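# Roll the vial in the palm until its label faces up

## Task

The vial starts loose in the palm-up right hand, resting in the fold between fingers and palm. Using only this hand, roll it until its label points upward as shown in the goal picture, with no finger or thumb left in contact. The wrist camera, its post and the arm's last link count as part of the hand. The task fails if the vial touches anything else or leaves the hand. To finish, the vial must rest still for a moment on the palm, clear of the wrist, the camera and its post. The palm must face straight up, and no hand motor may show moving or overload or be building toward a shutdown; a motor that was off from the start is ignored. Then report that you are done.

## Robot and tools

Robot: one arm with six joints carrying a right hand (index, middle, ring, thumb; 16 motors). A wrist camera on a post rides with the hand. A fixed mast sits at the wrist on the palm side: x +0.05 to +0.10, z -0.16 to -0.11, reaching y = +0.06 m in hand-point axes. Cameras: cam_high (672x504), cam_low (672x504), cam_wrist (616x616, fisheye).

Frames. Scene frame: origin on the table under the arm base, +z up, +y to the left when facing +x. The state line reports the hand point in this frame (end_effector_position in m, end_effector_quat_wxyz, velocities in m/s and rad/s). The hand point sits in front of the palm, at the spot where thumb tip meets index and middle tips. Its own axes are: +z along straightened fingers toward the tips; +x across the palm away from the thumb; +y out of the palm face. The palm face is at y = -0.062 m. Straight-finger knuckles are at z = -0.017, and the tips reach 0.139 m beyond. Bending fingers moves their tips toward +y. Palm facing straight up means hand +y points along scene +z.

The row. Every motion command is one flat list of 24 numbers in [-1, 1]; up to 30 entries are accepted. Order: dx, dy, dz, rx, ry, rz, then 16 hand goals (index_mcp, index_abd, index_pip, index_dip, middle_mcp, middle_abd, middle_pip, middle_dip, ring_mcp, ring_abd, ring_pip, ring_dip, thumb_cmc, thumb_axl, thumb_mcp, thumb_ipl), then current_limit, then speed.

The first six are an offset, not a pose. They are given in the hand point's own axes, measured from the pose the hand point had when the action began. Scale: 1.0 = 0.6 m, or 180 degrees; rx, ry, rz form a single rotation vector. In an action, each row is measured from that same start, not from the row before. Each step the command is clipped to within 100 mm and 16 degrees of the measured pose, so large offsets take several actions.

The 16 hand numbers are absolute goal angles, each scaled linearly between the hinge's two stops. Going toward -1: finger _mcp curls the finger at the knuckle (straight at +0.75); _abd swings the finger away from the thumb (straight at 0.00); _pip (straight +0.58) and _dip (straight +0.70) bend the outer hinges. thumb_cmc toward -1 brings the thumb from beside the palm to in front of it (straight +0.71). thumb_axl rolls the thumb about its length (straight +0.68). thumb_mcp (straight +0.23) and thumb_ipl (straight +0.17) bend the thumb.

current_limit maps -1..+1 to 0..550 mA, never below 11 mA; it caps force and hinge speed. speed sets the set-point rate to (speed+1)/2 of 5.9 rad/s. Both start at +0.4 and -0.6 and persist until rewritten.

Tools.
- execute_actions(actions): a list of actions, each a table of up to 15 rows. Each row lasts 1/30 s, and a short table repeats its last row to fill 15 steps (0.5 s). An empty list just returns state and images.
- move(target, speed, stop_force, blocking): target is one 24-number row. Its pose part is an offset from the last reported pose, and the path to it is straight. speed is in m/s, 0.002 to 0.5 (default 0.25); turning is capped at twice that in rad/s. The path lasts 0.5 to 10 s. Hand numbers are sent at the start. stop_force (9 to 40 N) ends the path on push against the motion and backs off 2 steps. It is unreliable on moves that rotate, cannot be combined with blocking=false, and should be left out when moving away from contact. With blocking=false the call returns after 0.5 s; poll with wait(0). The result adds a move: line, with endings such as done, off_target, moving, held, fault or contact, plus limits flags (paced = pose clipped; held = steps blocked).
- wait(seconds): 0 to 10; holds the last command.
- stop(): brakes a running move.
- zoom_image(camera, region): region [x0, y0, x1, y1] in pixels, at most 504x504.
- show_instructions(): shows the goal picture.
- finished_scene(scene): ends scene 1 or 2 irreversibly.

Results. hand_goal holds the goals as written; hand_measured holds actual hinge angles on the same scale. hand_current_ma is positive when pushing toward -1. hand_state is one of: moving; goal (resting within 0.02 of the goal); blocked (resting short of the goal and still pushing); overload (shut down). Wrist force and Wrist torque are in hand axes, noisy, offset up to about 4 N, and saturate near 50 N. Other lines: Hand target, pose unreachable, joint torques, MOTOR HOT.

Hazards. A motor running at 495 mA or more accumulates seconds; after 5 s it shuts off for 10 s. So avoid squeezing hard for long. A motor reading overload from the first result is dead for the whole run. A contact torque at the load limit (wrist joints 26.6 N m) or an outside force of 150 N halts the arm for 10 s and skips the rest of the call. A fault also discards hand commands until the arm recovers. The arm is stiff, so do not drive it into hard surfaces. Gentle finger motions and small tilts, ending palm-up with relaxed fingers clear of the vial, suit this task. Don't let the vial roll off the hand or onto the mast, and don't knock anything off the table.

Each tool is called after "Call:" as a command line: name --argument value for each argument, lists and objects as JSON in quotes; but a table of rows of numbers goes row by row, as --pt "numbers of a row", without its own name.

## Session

Call:
show_instructions

Call:
execute_actions --actions '[]'

Reference images for this scene: goal picture from the wrist camera place.

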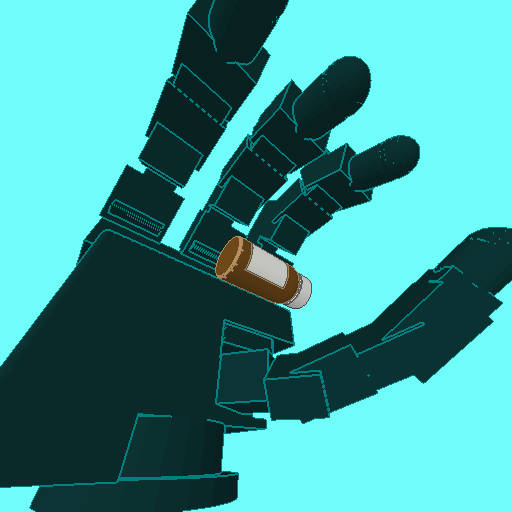

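Scene clock: 0.00 s.
end_effector_position=(+0.6086, +0.0525, +0.4105) hand_goal=(+0.046, +0.000, -0.008, +0.280, +0.046, +0.000, -0.008, +0.280, +0.046, +0.000, -0.008, +0.280, -0.104, +0.266, +0.032, -0.018) hand_measured=(+0.060, +0.000, -0.006, +0.282, +0.060, +0.000, -0.006, +0.282, +0.062, +0.000, -0.004, +0.282, -0.090, +0.270, +0.034, -0.016) hand_current_ma=(+86, +0, +14, +12, +86, +0, +14, +12, +90, +0, +15, +13, +69, +26, +10, +11) hand_state=(goal, goal, goal, goal, goal, goal, goal, goal, goal, goal, goal, goal, goal, goal, goal, goal) hand_current_limit=0.40 hand_speed=-0.60 end_effector_quat_wxyz=(+0.492, +0.477, +0.532, +0.498) end_effector_velocity=(+0.000, -0.001, -0.000) end_effector_angular_velocity=(-0.001, +0.000, -0.002)
Joint positions: [-0.17  -1.171  2.239 -4.192 -1.301 -0.051]
Joint velocities: [-0.002 -0.     0.     0.     0.    -0.001]
Joint torques (N m, as the arm reports them, + toward a larger angle): no reading
Wrist force (N, on the end effector, along its own x y z axes, offset not removed): no reading
Wrist torque (N m, same axes, about the end effector's origin, offset not removed): no reading
Hand target: +0.609, +0.052, +0.411; +0.492, +0.477, +0.532, +0.498

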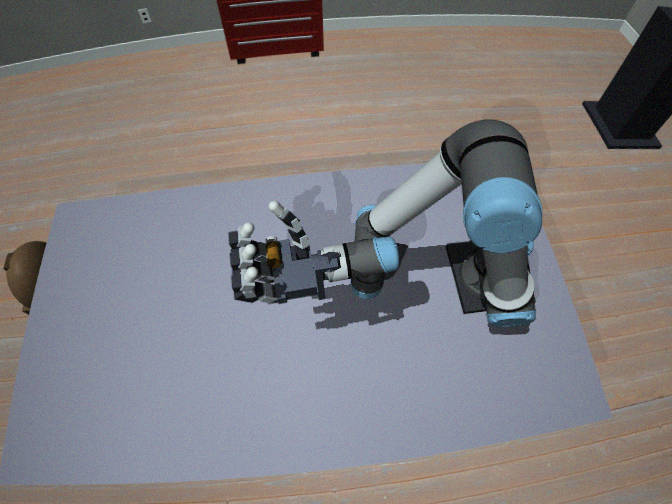

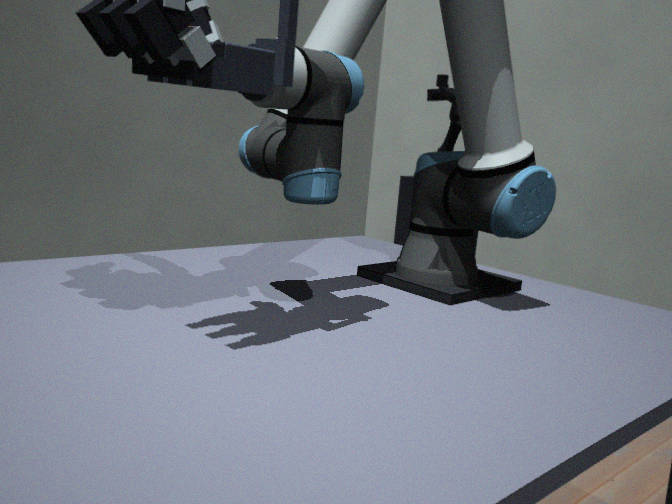

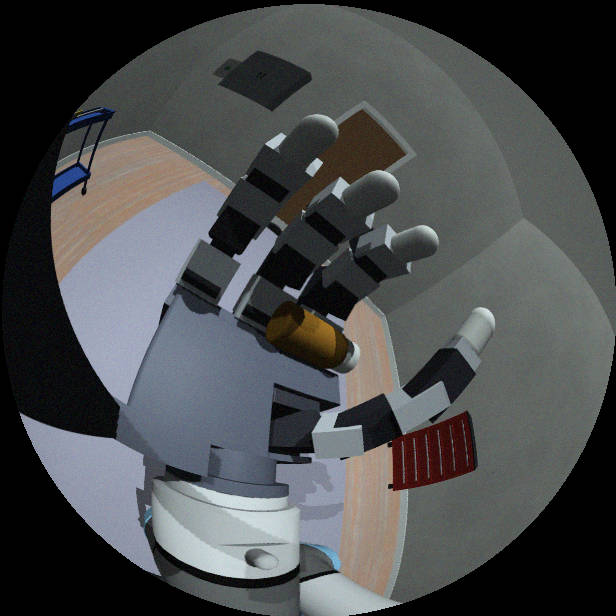

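Use the index.

Call:
execute_actions --actions '[[[0,0,0,0,0,0,0.046,0,-0.7,-0.2,0.046,0,0,0.28,0.046,0,0,0.28,-0.1,0.27,0.03,0,0.4,-0.3]],[[0,0,0,0,0,0,0.046,0,-0.8,-0.3,0.046,0,0,0.28,0.046,0,0,0.28,-0.1,0.27,0.03,0,0.4,-0.5]],[[0,0,0,0,0,0,0.046,0,-0.75,-0.55,0.046,0,0,0.28,0.046,0,0,0.28,-0.1,0.27,0.03,0,0.4,-0.8]],[[0,0,0,0,0,0,0.046,0,-0.62,-0.8,0.046,0,0,0.28,0.046,0,0,0.28,-0.1,0.27,0.03,0,0.4,-0.8]],[[0,0,0,0,0,0,0.046,0,-0.5,-1,0.046,0,0,0.28,0.046,0,0,0.28,-0.1,0.27,0.03,0,0.4,-0.8]]]'

Call:
execute_actions --actions '[[[0,0,0,0,0,0,0.046,0,-0.4,-1,0.046,0,0,0.28,0.046,0,0,0.28,-0.1,0.27,0.03,0,0.4,-0.8]],[[0,0,0,0,0,0,0.046,0,-0.33,-1,0.046,0,0,0.28,0.046,0,0,0.28,-0.1,0.27,0.03,0,0.4,-0.8]],[[0,0,0,0,0,0,0.046,0,-0.1,-1,0.046,0,0,0.28,0.046,0,0,0.28,-0.1,0.27,0.03,0,0.4,-0.6]],[[0,0,0,0,0,0,0.046,0,-0.1,-0.2,0.046,0,0,0.28,0.046,0,0,0.28,-0.1,0.27,0.03,0,0.4,-0.2]]]'

Scene clock: 2.90 s.
end_effector_position=(+0.6086, +0.0525, +0.4105) hand_goal=(+0.046, +0.000, -0.500, -1.000, +0.046, +0.000, +0.000, +0.280, +0.046, +0.000, +0.000, +0.280, -0.100, +0.270, +0.030, +0.000) hand_measured=(+0.056, -0.002, -0.474, -0.700, +0.060, +0.000, -0.002, +0.282, +0.062, +0.000, -0.002, +0.282, -0.090, +0.270, +0.032, -0.002) hand_current_ma=(+62, -12, +160, +374, +86, +0, -12, +12, +90, +0, -13, +13, +48, +2, +11, -19) hand_state=(goal, goal, moving, moving, goal, goal, goal, goal, goal, goal, goal, goal, goal, goal, goal, goal) hand_current_limit=0.40 hand_speed=-0.80 end_effector_quat_wxyz=(+0.492, +0.477, +0.532, +0.498) end_effector_velocity=(+0.000, -0.001, +0.000) end_effector_angular_velocity=(-0.001, +0.000, -0.001)
Joint positions: [-0.17  -1.171  2.239 -4.192 -1.301 -0.051]
Joint velocities: [-0.001 -0.    -0.     0.    -0.    -0.001]
Joint torques (N m, as the arm reports them, + toward a larger angle): [  0.23 -30.32 -12.99  -2.72  -0.31  -0.32]
Wrist force (N, on the end effector, along its own x y z axes, offset not removed): [-0.7 -1.3 -1.4]
Wrist torque (N m, same axes, about the end effector's origin, offset not removed): [-0.09 0.09 -0.09]
Hand target: +0.609, +0.052, +0.411; +0.492, +0.477, +0.532, +0.498
Off the commanded pose: 0.000 m, 0 deg.

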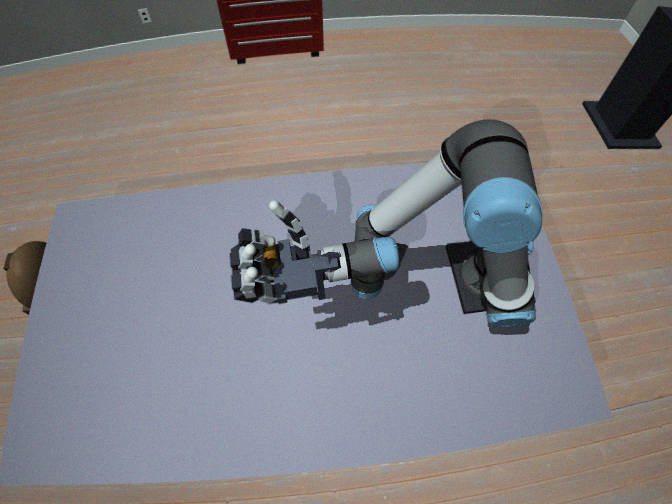

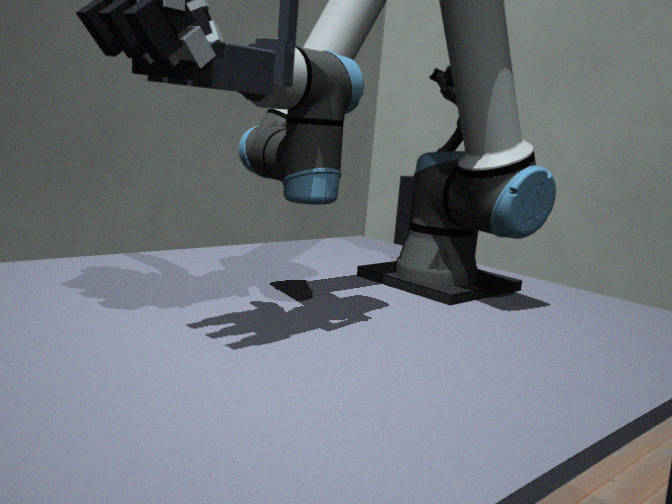

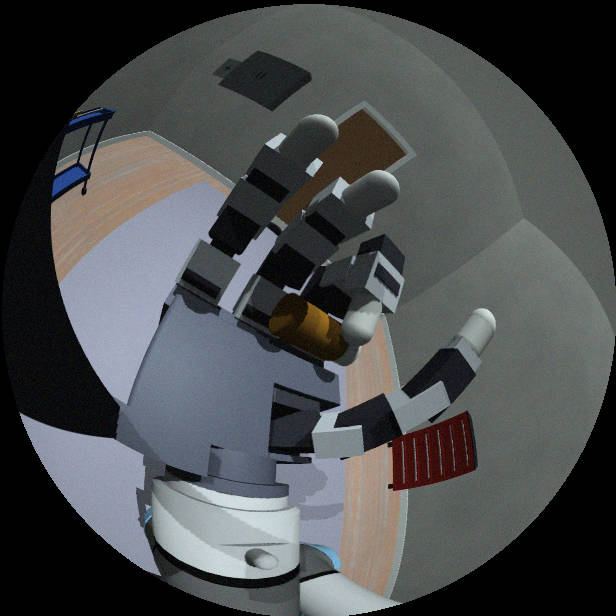

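Scene clock: 4.90 s.
end_effector_position=(+0.6086, +0.0525, +0.4105) hand_goal=(+0.046, +0.000, -0.100, -0.200, +0.046, +0.000, +0.000, +0.280, +0.046, +0.000, +0.000, +0.280, -0.100, +0.270, +0.030, +0.000) hand_measured=(+0.056, -0.002, -0.104, -0.566, +0.060, +0.000, -0.002, +0.282, +0.062, +0.000, -0.002, +0.282, -0.090, +0.270, +0.032, -0.002) hand_current_ma=(+62, -12, -19, -56, +85, +0, -12, +12, +90, +0, -13, +13, +48, +2, +11, -19) hand_state=(goal, goal, goal, moving, goal, goal, goal, goal, goal, goal, goal, goal, goal, goal, goal, goal) hand_current_limit=0.40 hand_speed=-0.20 end_effector_quat_wxyz=(+0.492, +0.477, +0.532, +0.498) end_effector_velocity=(+0.000, +0.001, +0.000) end_effector_angular_velocity=(-0.000, +0.000, +0.002)
Joint positions: [-0.17  -1.171  2.239 -4.192 -1.301 -0.051]
Joint velocities: [ 0.001 -0.    -0.     0.     0.001 -0.   ]
Joint torques (N m, as the arm reports them, + toward a larger angle): [  0.51 -30.09 -12.37  -2.64  -0.41  -0.11]
Wrist force (N, on the end effector, along its own x y z axes, offset not removed): [-0.6 -0.5 -1.4]
Wrist torque (N m, same axes, about the end effector's origin, offset not removed): [0.02 0.12 -0.09]
Hand target: +0.609, +0.052, +0.411; +0.492, +0.477, +0.532, +0.498
Off the commanded pose: 0.000 m, 0 deg.

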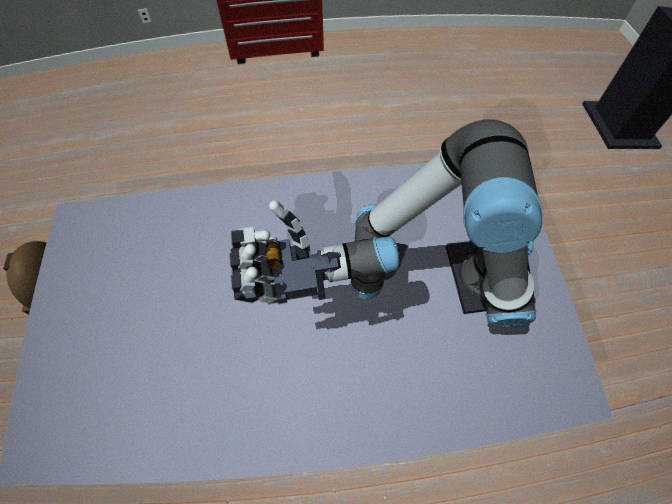

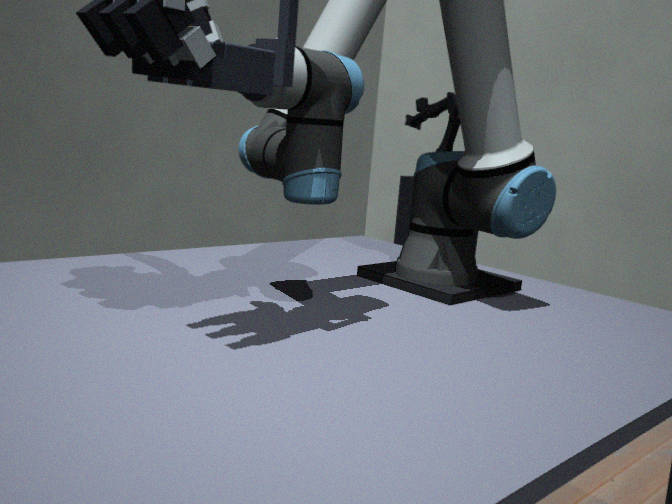

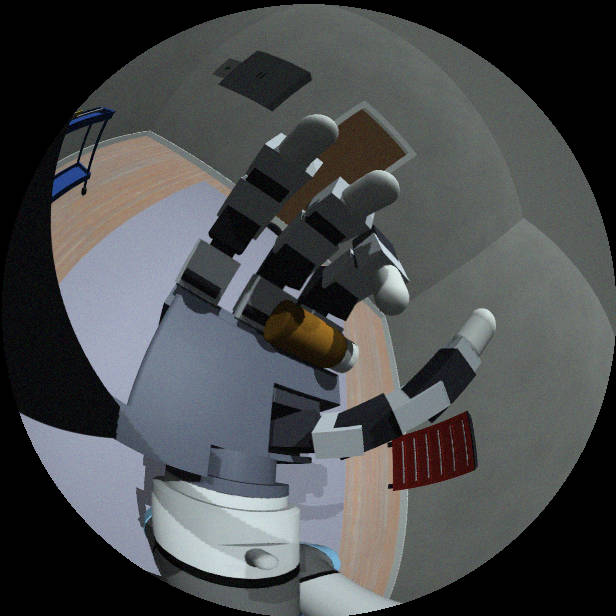

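Call:
execute_actions --actions '[[[0,0,0,0,0,0,0.046,0,-0.7,-0.2,0.046,0,0,0.28,0.046,0,0,0.28,-0.1,0.27,0.03,0,0.4,-0.3]],[[0,0,0,0,0,0,0.046,0,-0.8,-0.4,0.046,0,0,0.28,0.046,0,0,0.28,-0.1,0.27,0.03,0,0.4,-0.6]],[[0,0,0,0,0,0,0.046,0,-0.65,-0.75,0.046,0,0,0.28,0.046,0,0,0.28,-0.1,0.27,0.03,0,0.4,-0.8]],[[0,0,0,0,0,0,0.046,0,-0.5,-1,0.046,0,0,0.28,0.046,0,0,0.28,-0.1,0.27,0.03,0,0.4,-0.8]],[[0,0,0,0,0,0,0.046,0,-0.4,-1,0.046,0,0,0.28,0.046,0,0,0.28,-0.1,0.27,0.03,0,0.4,-0.8]],[[0,0,0,0,0,0,0.046,0,-0.33,-1,0.046,0,0,0.28,0.046,0,0,0.28,-0.1,0.27,0.03,0,0.4,-0.8]],[[0,0,0,0,0,0,0.046,0,-0.1,-1,0.046,0,0,0.28,0.046,0,0,0.28,-0.1,0.27,0.03,0,0.4,-0.6]],[[0,0,0,0,0,0,0.046,0,-0.1,-0.2,0.046,0,0,0.28,0.046,0,0,0.28,-0.1,0.27,0.03,0,0.4,-0.2]]]'

Call:
execute_actions --actions '[[[0,0,0,0,0,0,0.046,0,-0.7,-0.2,0.046,0,0,0.28,0.046,0,0,0.28,-0.1,0.27,0.03,0,0.4,-0.3]],[[0,0,0,0,0,0,0.046,0,-0.8,-0.4,0.046,0,0,0.28,0.046,0,0,0.28,-0.1,0.27,0.03,0,0.4,-0.6]],[[0,0,0,0,0,0,0.046,0,-0.65,-0.75,0.046,0,0,0.28,0.046,0,0,0.28,-0.1,0.27,0.03,0,0.4,-0.8]],[[0,0,0,0,0,0,0.046,0,-0.5,-1,0.046,0,0,0.28,0.046,0,0,0.28,-0.1,0.27,0.03,0,0.4,-0.8]],[[0,0,0,0,0,0,0.046,0,-0.4,-1,0.046,0,0,0.28,0.046,0,0,0.28,-0.1,0.27,0.03,0,0.4,-0.8]],[[0,0,0,0,0,0,0.046,0,-0.33,-1,0.046,0,0,0.28,0.046,0,0,0.28,-0.1,0.27,0.03,0,0.4,-0.8]],[[0,0,0,0,0,0,0.046,0,-0.1,-1,0.046,0,0,0.28,0.046,0,0,0.28,-0.1,0.27,0.03,0,0.4,-0.6]],[[0,0,0,0,0,0,0.046,0,-0.1,-0.2,0.046,0,0,0.28,0.046,0,0,0.28,-0.1,0.27,0.03,0,0.4,-0.2]]]'

Scene clock: 9.37 s.
end_effector_position=(+0.6086, +0.0525, +0.4105) hand_goal=(+0.046, +0.000, -0.100, -0.200, +0.046, +0.000, +0.000, +0.280, +0.046, +0.000, +0.000, +0.280, -0.100, +0.270, +0.030, +0.000) hand_measured=(+0.056, -0.004, -0.104, -0.566, +0.060, +0.000, -0.002, +0.282, +0.062, +0.000, -0.002, +0.282, -0.090, +0.270, +0.032, -0.002) hand_current_ma=(+62, -15, -19, -56, +85, +0, -12, +12, +89, +0, -13, +13, +48, +2, +11, -19) hand_state=(goal, goal, goal, moving, goal, goal, goal, goal, goal, goal, goal, goal, goal, goal, goal, goal) hand_current_limit=0.40 hand_speed=-0.20 end_effector_quat_wxyz=(+0.492, +0.477, +0.532, +0.498) end_effector_velocity=(+0.000, -0.000, -0.000) end_effector_angular_velocity=(+0.001, +0.001, +0.000)
Joint positions: [-0.17  -1.171  2.239 -4.192 -1.301 -0.051]
Joint velocities: [-0.    -0.     0.     0.001  0.     0.001]
Joint torques (N m, as the arm reports them, + toward a larger angle): [  0.53 -30.17 -12.52  -2.76  -0.31  -0.24]
Wrist force (N, on the end effector, along its own x y z axes, offset not removed): [-1.1 -1.4 0.1]
Wrist torque (N m, same axes, about the end effector's origin, offset not removed): [-0.20 0.08 -0.15]
Hand target: +0.609, +0.052, +0.411; +0.492, +0.477, +0.532, +0.498
Off the commanded pose: 0.000 m, 0 deg.

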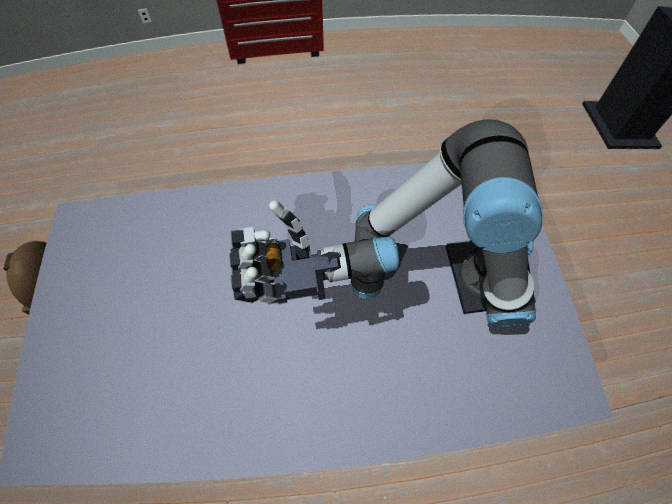

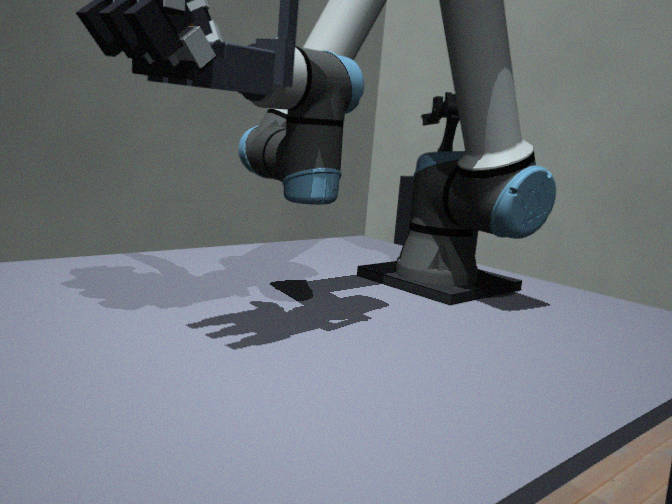

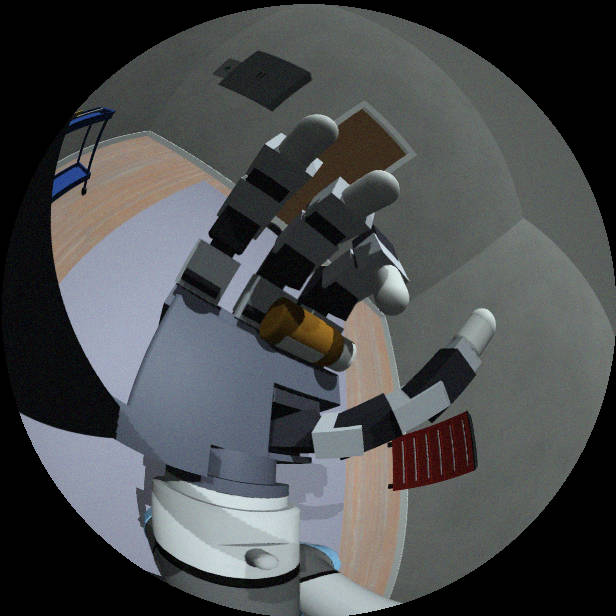

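Scene clock: 13.37 s.
end_effector_position=(+0.6086, +0.0525, +0.4105) hand_goal=(+0.046, +0.000, -0.100, -0.200, +0.046, +0.000, +0.000, +0.280, +0.046, +0.000, +0.000, +0.280, -0.100, +0.270, +0.030, +0.000) hand_measured=(+0.056, -0.002, -0.104, -0.566, +0.060, +0.000, -0.002, +0.282, +0.062, +0.000, -0.002, +0.282, -0.090, +0.270, +0.032, -0.002) hand_current_ma=(+62, -9, -19, -56, +85, +0, -12, +12, +89, +0, -13, +13, +48, +2, +11, -19) hand_state=(goal, goal, goal, moving, goal, goal, goal, goal, goal, goal, goal, goal, goal, goal, goal, goal) hand_current_limit=0.40 hand_speed=-0.20 end_effector_quat_wxyz=(+0.492, +0.477, +0.532, +0.498) end_effector_velocity=(-0.000, -0.000, +0.000) end_effector_angular_velocity=(-0.001, -0.001, -0.001)
Joint positions: [-0.17  -1.171  2.239 -4.192 -1.301 -0.051]
Joint velocities: [-0.001  0.     0.    -0.001 -0.    -0.001]
Joint torques (N m, as the arm reports them, + toward a larger angle): [  0.08 -30.46 -12.77  -2.87  -0.33  -0.17]
Wrist force (N, on the end effector, along its own x y z axes, offset not removed): [-0.9 -0.5 1.4]
Wrist torque (N m, same axes, about the end effector's origin, offset not removed): [-0.26 0.08 -0.16]
Hand target: +0.609, +0.052, +0.411; +0.492, +0.477, +0.532, +0.498
Off the commanded pose: 0.000 m, 0 deg.

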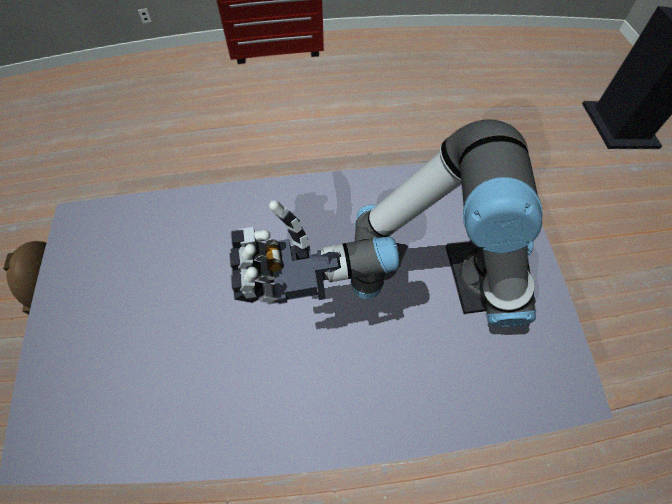

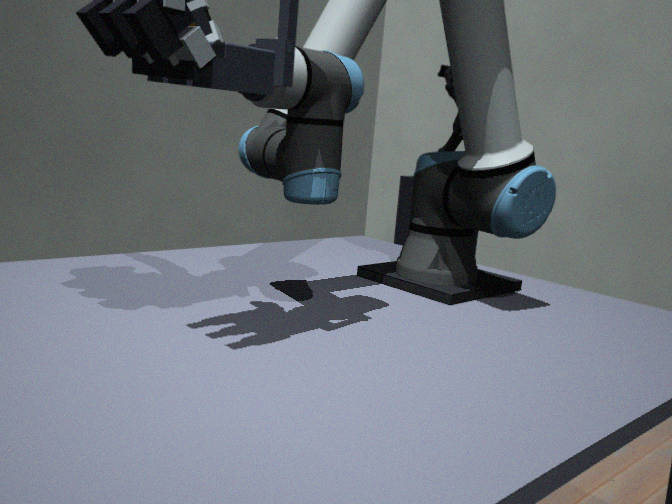

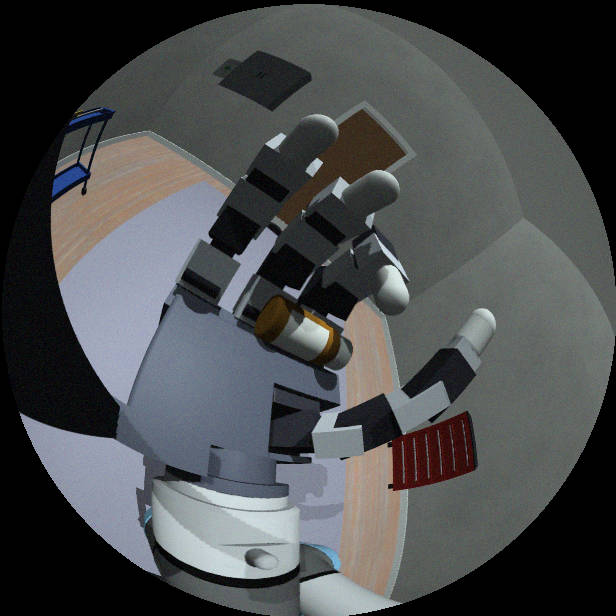

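Call:
execute_actions --actions '[[[0,0,0,0,0,0,0.046,-0.15,-0.6,-0.35,0.046,0,0,0.28,0.046,0,0,0.28,-0.1,0.27,0.03,0,0.4,-0.3]],[[0,0,0,0,0,0,0.046,-0.15,-0.68,-0.6,0.046,0,0,0.28,0.046,0,0,0.28,-0.1,0.27,0.03,0,0.4,-0.7]],[[0,0,0,0,0,0,0.046,-0.15,-0.5,-1,0.046,0,0,0.28,0.046,0,0,0.28,-0.1,0.27,0.03,0,0.4,-0.8]],[[0,0,0,0,0,0,0.046,-0.15,-0.4,-1,0.046,0,0,0.28,0.046,0,0,0.28,-0.1,0.27,0.03,0,0.4,-0.8]],[[0,0,0,0,0,0,0.046,-0.15,-0.33,-1,0.046,0,0,0.28,0.046,0,0,0.28,-0.1,0.27,0.03,0,0.4,-0.8]],[[0,0,0,0,0,0,0.046,-0.15,-0.1,-1,0.046,0,0,0.28,0.046,0,0,0.28,-0.1,0.27,0.03,0,0.4,-0.6]]]'

Call:
move --target '[0,0,0,0,0,0.015,0.13,0,0,-0.5,0.13,0,0,0.28,0.13,0,0,0.28,-0.1,0.27,0.03,0,0.4,-0.7]' --speed 0.05

Call:
wait --seconds 1.5

Call:
zoom_image --camera "cam_high" --region '[220,220,340,310]'

Scene clock: 16.80 s.
end_effector_position=(+0.6086, +0.0525, +0.4105) hand_goal=(+0.046, -0.150, -0.100, -1.000, +0.046, +0.000, +0.000, +0.280, +0.046, +0.000, +0.000, +0.280, -0.100, +0.270, +0.030, +0.000) hand_measured=(+0.056, -0.154, -0.104, -0.998, +0.060, +0.000, -0.002, +0.282, +0.062, +0.000, -0.002, +0.282, -0.090, +0.270, +0.032, -0.002) hand_current_ma=(+61, -15, -19, +11, +84, +0, -12, +12, +89, +0, -13, +13, +48, +2, +11, -19) hand_state=(goal, goal, goal, goal, goal, goal, goal, goal, goal, goal, goal, goal, goal, goal, goal, goal) hand_current_limit=0.40 hand_speed=-0.60 end_effector_quat_wxyz=(+0.492, +0.477, +0.532, +0.498) end_effector_velocity=(+0.000, +0.000, -0.000) end_effector_angular_velocity=(-0.002, +0.001, +0.000)
Joint positions: [-0.17  -1.171  2.239 -4.192 -1.301 -0.051]
Joint velocities: [-0.001  0.     0.     0.     0.001 -0.002]
Joint torques (N m, as the arm reports them, + toward a larger angle): [  0.14 -30.44 -12.66  -2.79  -0.3   -0.15]
Wrist force (N, on the end effector, along its own x y z axes, offset not removed): [-1.4 -1.1 -1.4]
Wrist torque (N m, same axes, about the end effector's origin, offset not removed): [-0.07 0.21 -0.24]
Hand target: +0.609, +0.052, +0.411; +0.492, +0.477, +0.532, +0.498
Off the commanded pose: 0.000 m, 0 deg.

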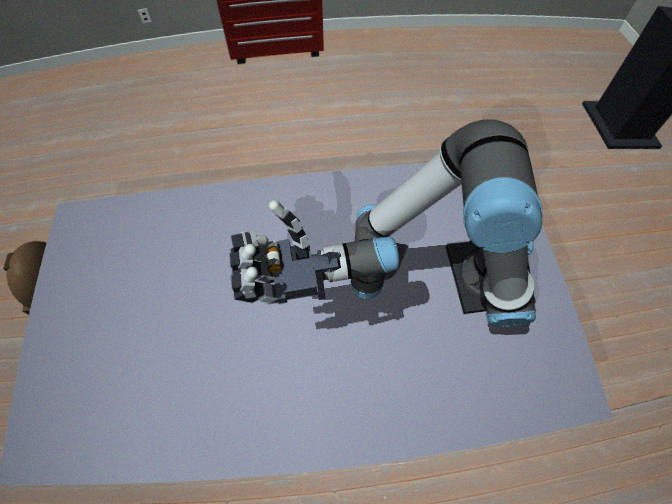

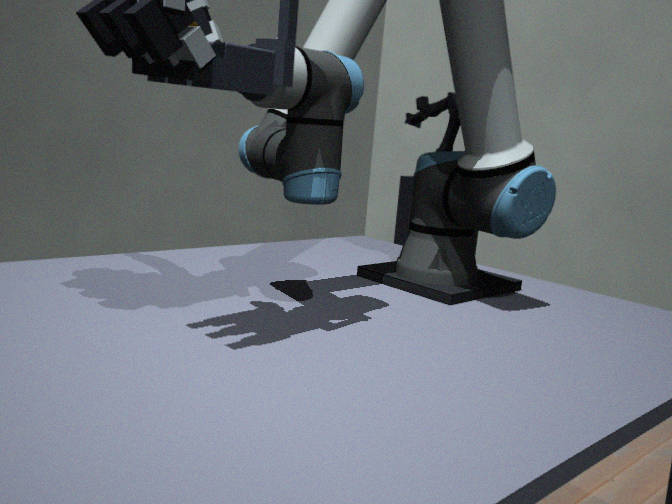

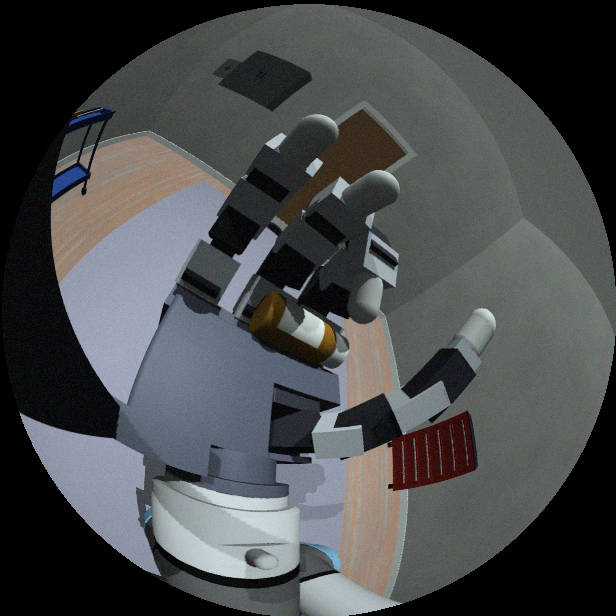

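Scene clock: 17.77 s.
end_effector_position=(+0.6086, +0.0525, +0.4105) hand_goal=(+0.130, +0.000, +0.000, -0.500, +0.130, +0.000, +0.000, +0.280, +0.130, +0.000, +0.000, +0.280, -0.100, +0.270, +0.030, +0.000) hand_measured=(+0.134, -0.004, -0.002, -0.504, +0.134, +0.000, -0.002, +0.282, +0.136, +0.000, -0.002, +0.282, -0.090, +0.270, +0.032, -0.002) hand_current_ma=(+25, -14, -14, -21, +27, +0, -11, +12, +28, +0, -12, +12, +48, +2, +11, -19) hand_state=(goal, goal, goal, goal, goal, goal, goal, goal, goal, goal, goal, goal, goal, goal, goal, goal) hand_current_limit=0.40 hand_speed=-0.70 end_effector_quat_wxyz=(+0.480, +0.489, +0.520, +0.510) end_effector_velocity=(-0.000, -0.000, -0.000) end_effector_angular_velocity=(+0.001, +0.001, -0.001)
Joint positions: [-0.159 -1.173  2.238 -4.189 -1.312 -0.004]
Joint velocities: [-0.    -0.     0.     0.    -0.001  0.001]
Joint torques (N m, as the arm reports them, + toward a larger angle): [  8.95 -40.75 -22.85  -0.1   -1.79   2.43]
Wrist force (N, on the end effector, along its own x y z axes, offset not removed): [0.0 0.0 0.3]
Wrist torque (N m, same axes, about the end effector's origin, offset not removed): [-0.08 -0.03 -0.08]
Hand target: +0.609, +0.052, +0.411; +0.480, +0.489, +0.520, +0.510
Off the commanded pose: 0.000 m, 0 deg.
move: done

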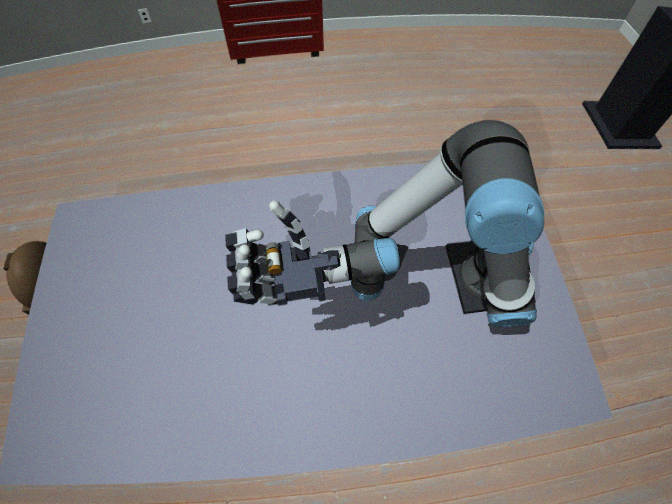

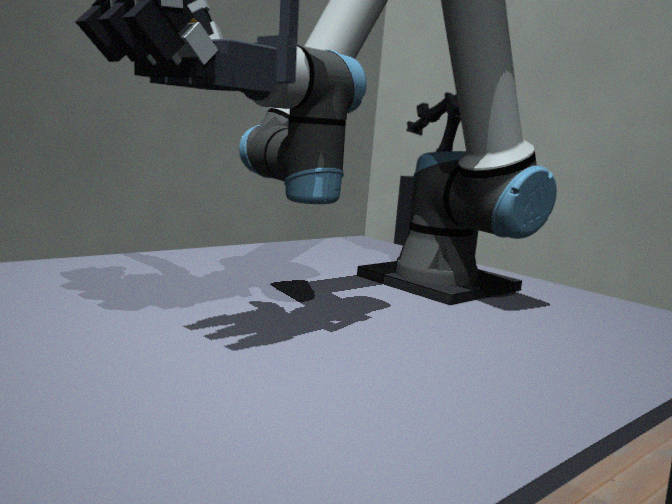

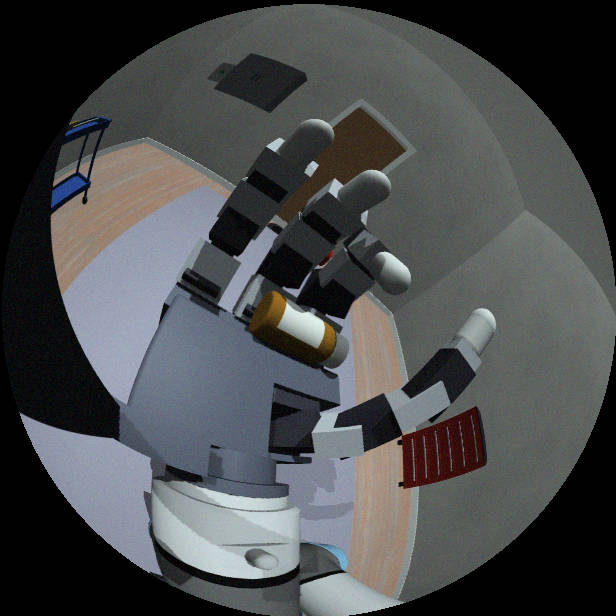

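Scene clock: 19.27 s.
end_effector_position=(+0.6086, +0.0525, +0.4105) hand_goal=(+0.130, +0.000, +0.000, -0.500, +0.130, +0.000, +0.000, +0.280, +0.130, +0.000, +0.000, +0.280, -0.100, +0.270, +0.030, +0.000) hand_measured=(+0.134, -0.004, -0.002, -0.504, +0.134, +0.000, -0.002, +0.282, +0.136, +0.000, -0.002, +0.282, -0.090, +0.270, +0.032, -0.002) hand_current_ma=(+25, -14, -14, -21, +27, +0, -11, +12, +29, +0, -12, +12, +48, +2, +11, -19) hand_state=(goal, goal, goal, goal, goal, goal, goal, goal, goal, goal, goal, goal, goal, goal, goal, goal) hand_current_limit=0.40 hand_speed=-0.70 end_effector_quat_wxyz=(+0.480, +0.489, +0.520, +0.510) end_effector_velocity=(-0.000, +0.000, +0.000) end_effector_angular_velocity=(+0.000, -0.001, +0.000)
Joint positions: [-0.159 -1.173  2.238 -4.189 -1.312 -0.004]
Joint velocities: [ 0.001 -0.    -0.    -0.001 -0.001  0.001]
Joint torques (N m, as the arm reports them, + toward a larger angle): [  8.81 -40.31 -23.12  -0.19  -1.88   2.37]
Wrist force (N, on the end effector, along its own x y z axes, offset not removed): [-2.2 -1.3 -0.5]
Wrist torque (N m, same axes, about the end effector's origin, offset not removed): [-0.15 0.35 -0.20]
Hand target: +0.609, +0.052, +0.411; +0.480, +0.489, +0.520, +0.510
Off the commanded pose: 0.000 m, 0 deg.
wait: 1.50 s; at rest by 0.17 s

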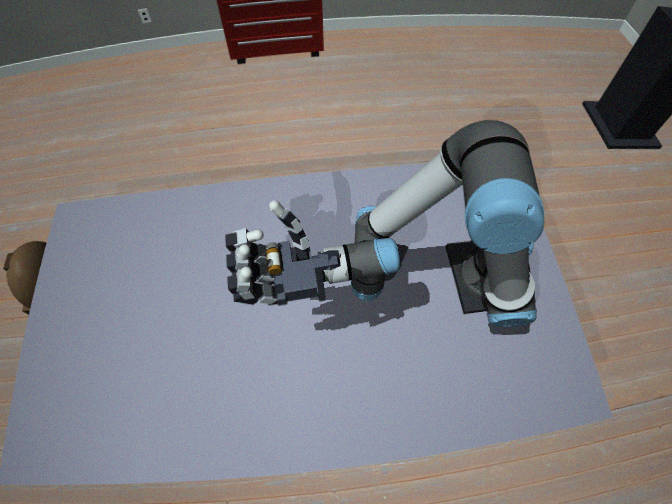

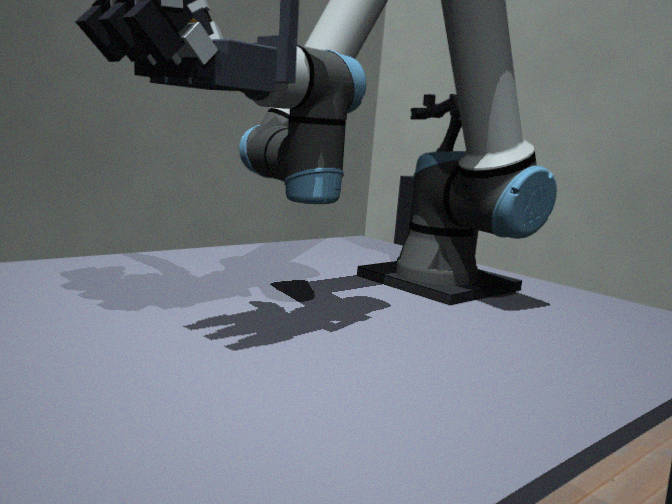

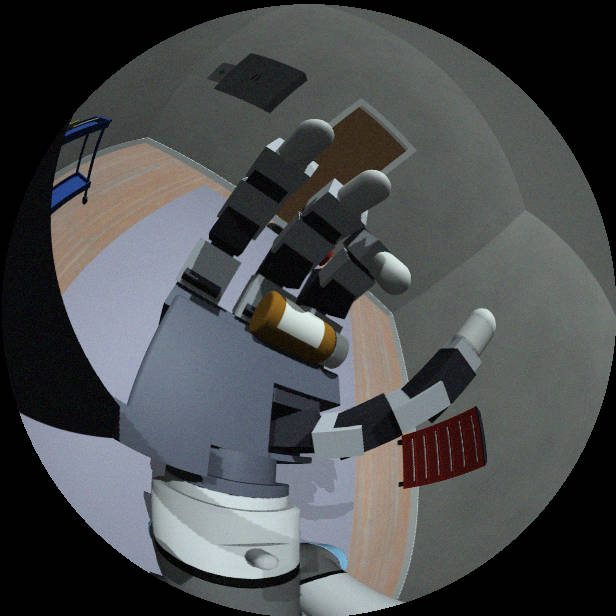

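Region (220, 220, 340, 310) of cam_high's 672x504 image, scaled by 4.200, with more detail than that image has; it fills the top 378 rows of this view, and the rest is white.

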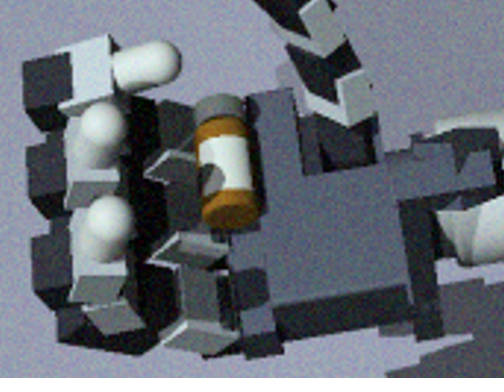

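Call:
finished_scene --scene 2

The scene is finished: the task was done.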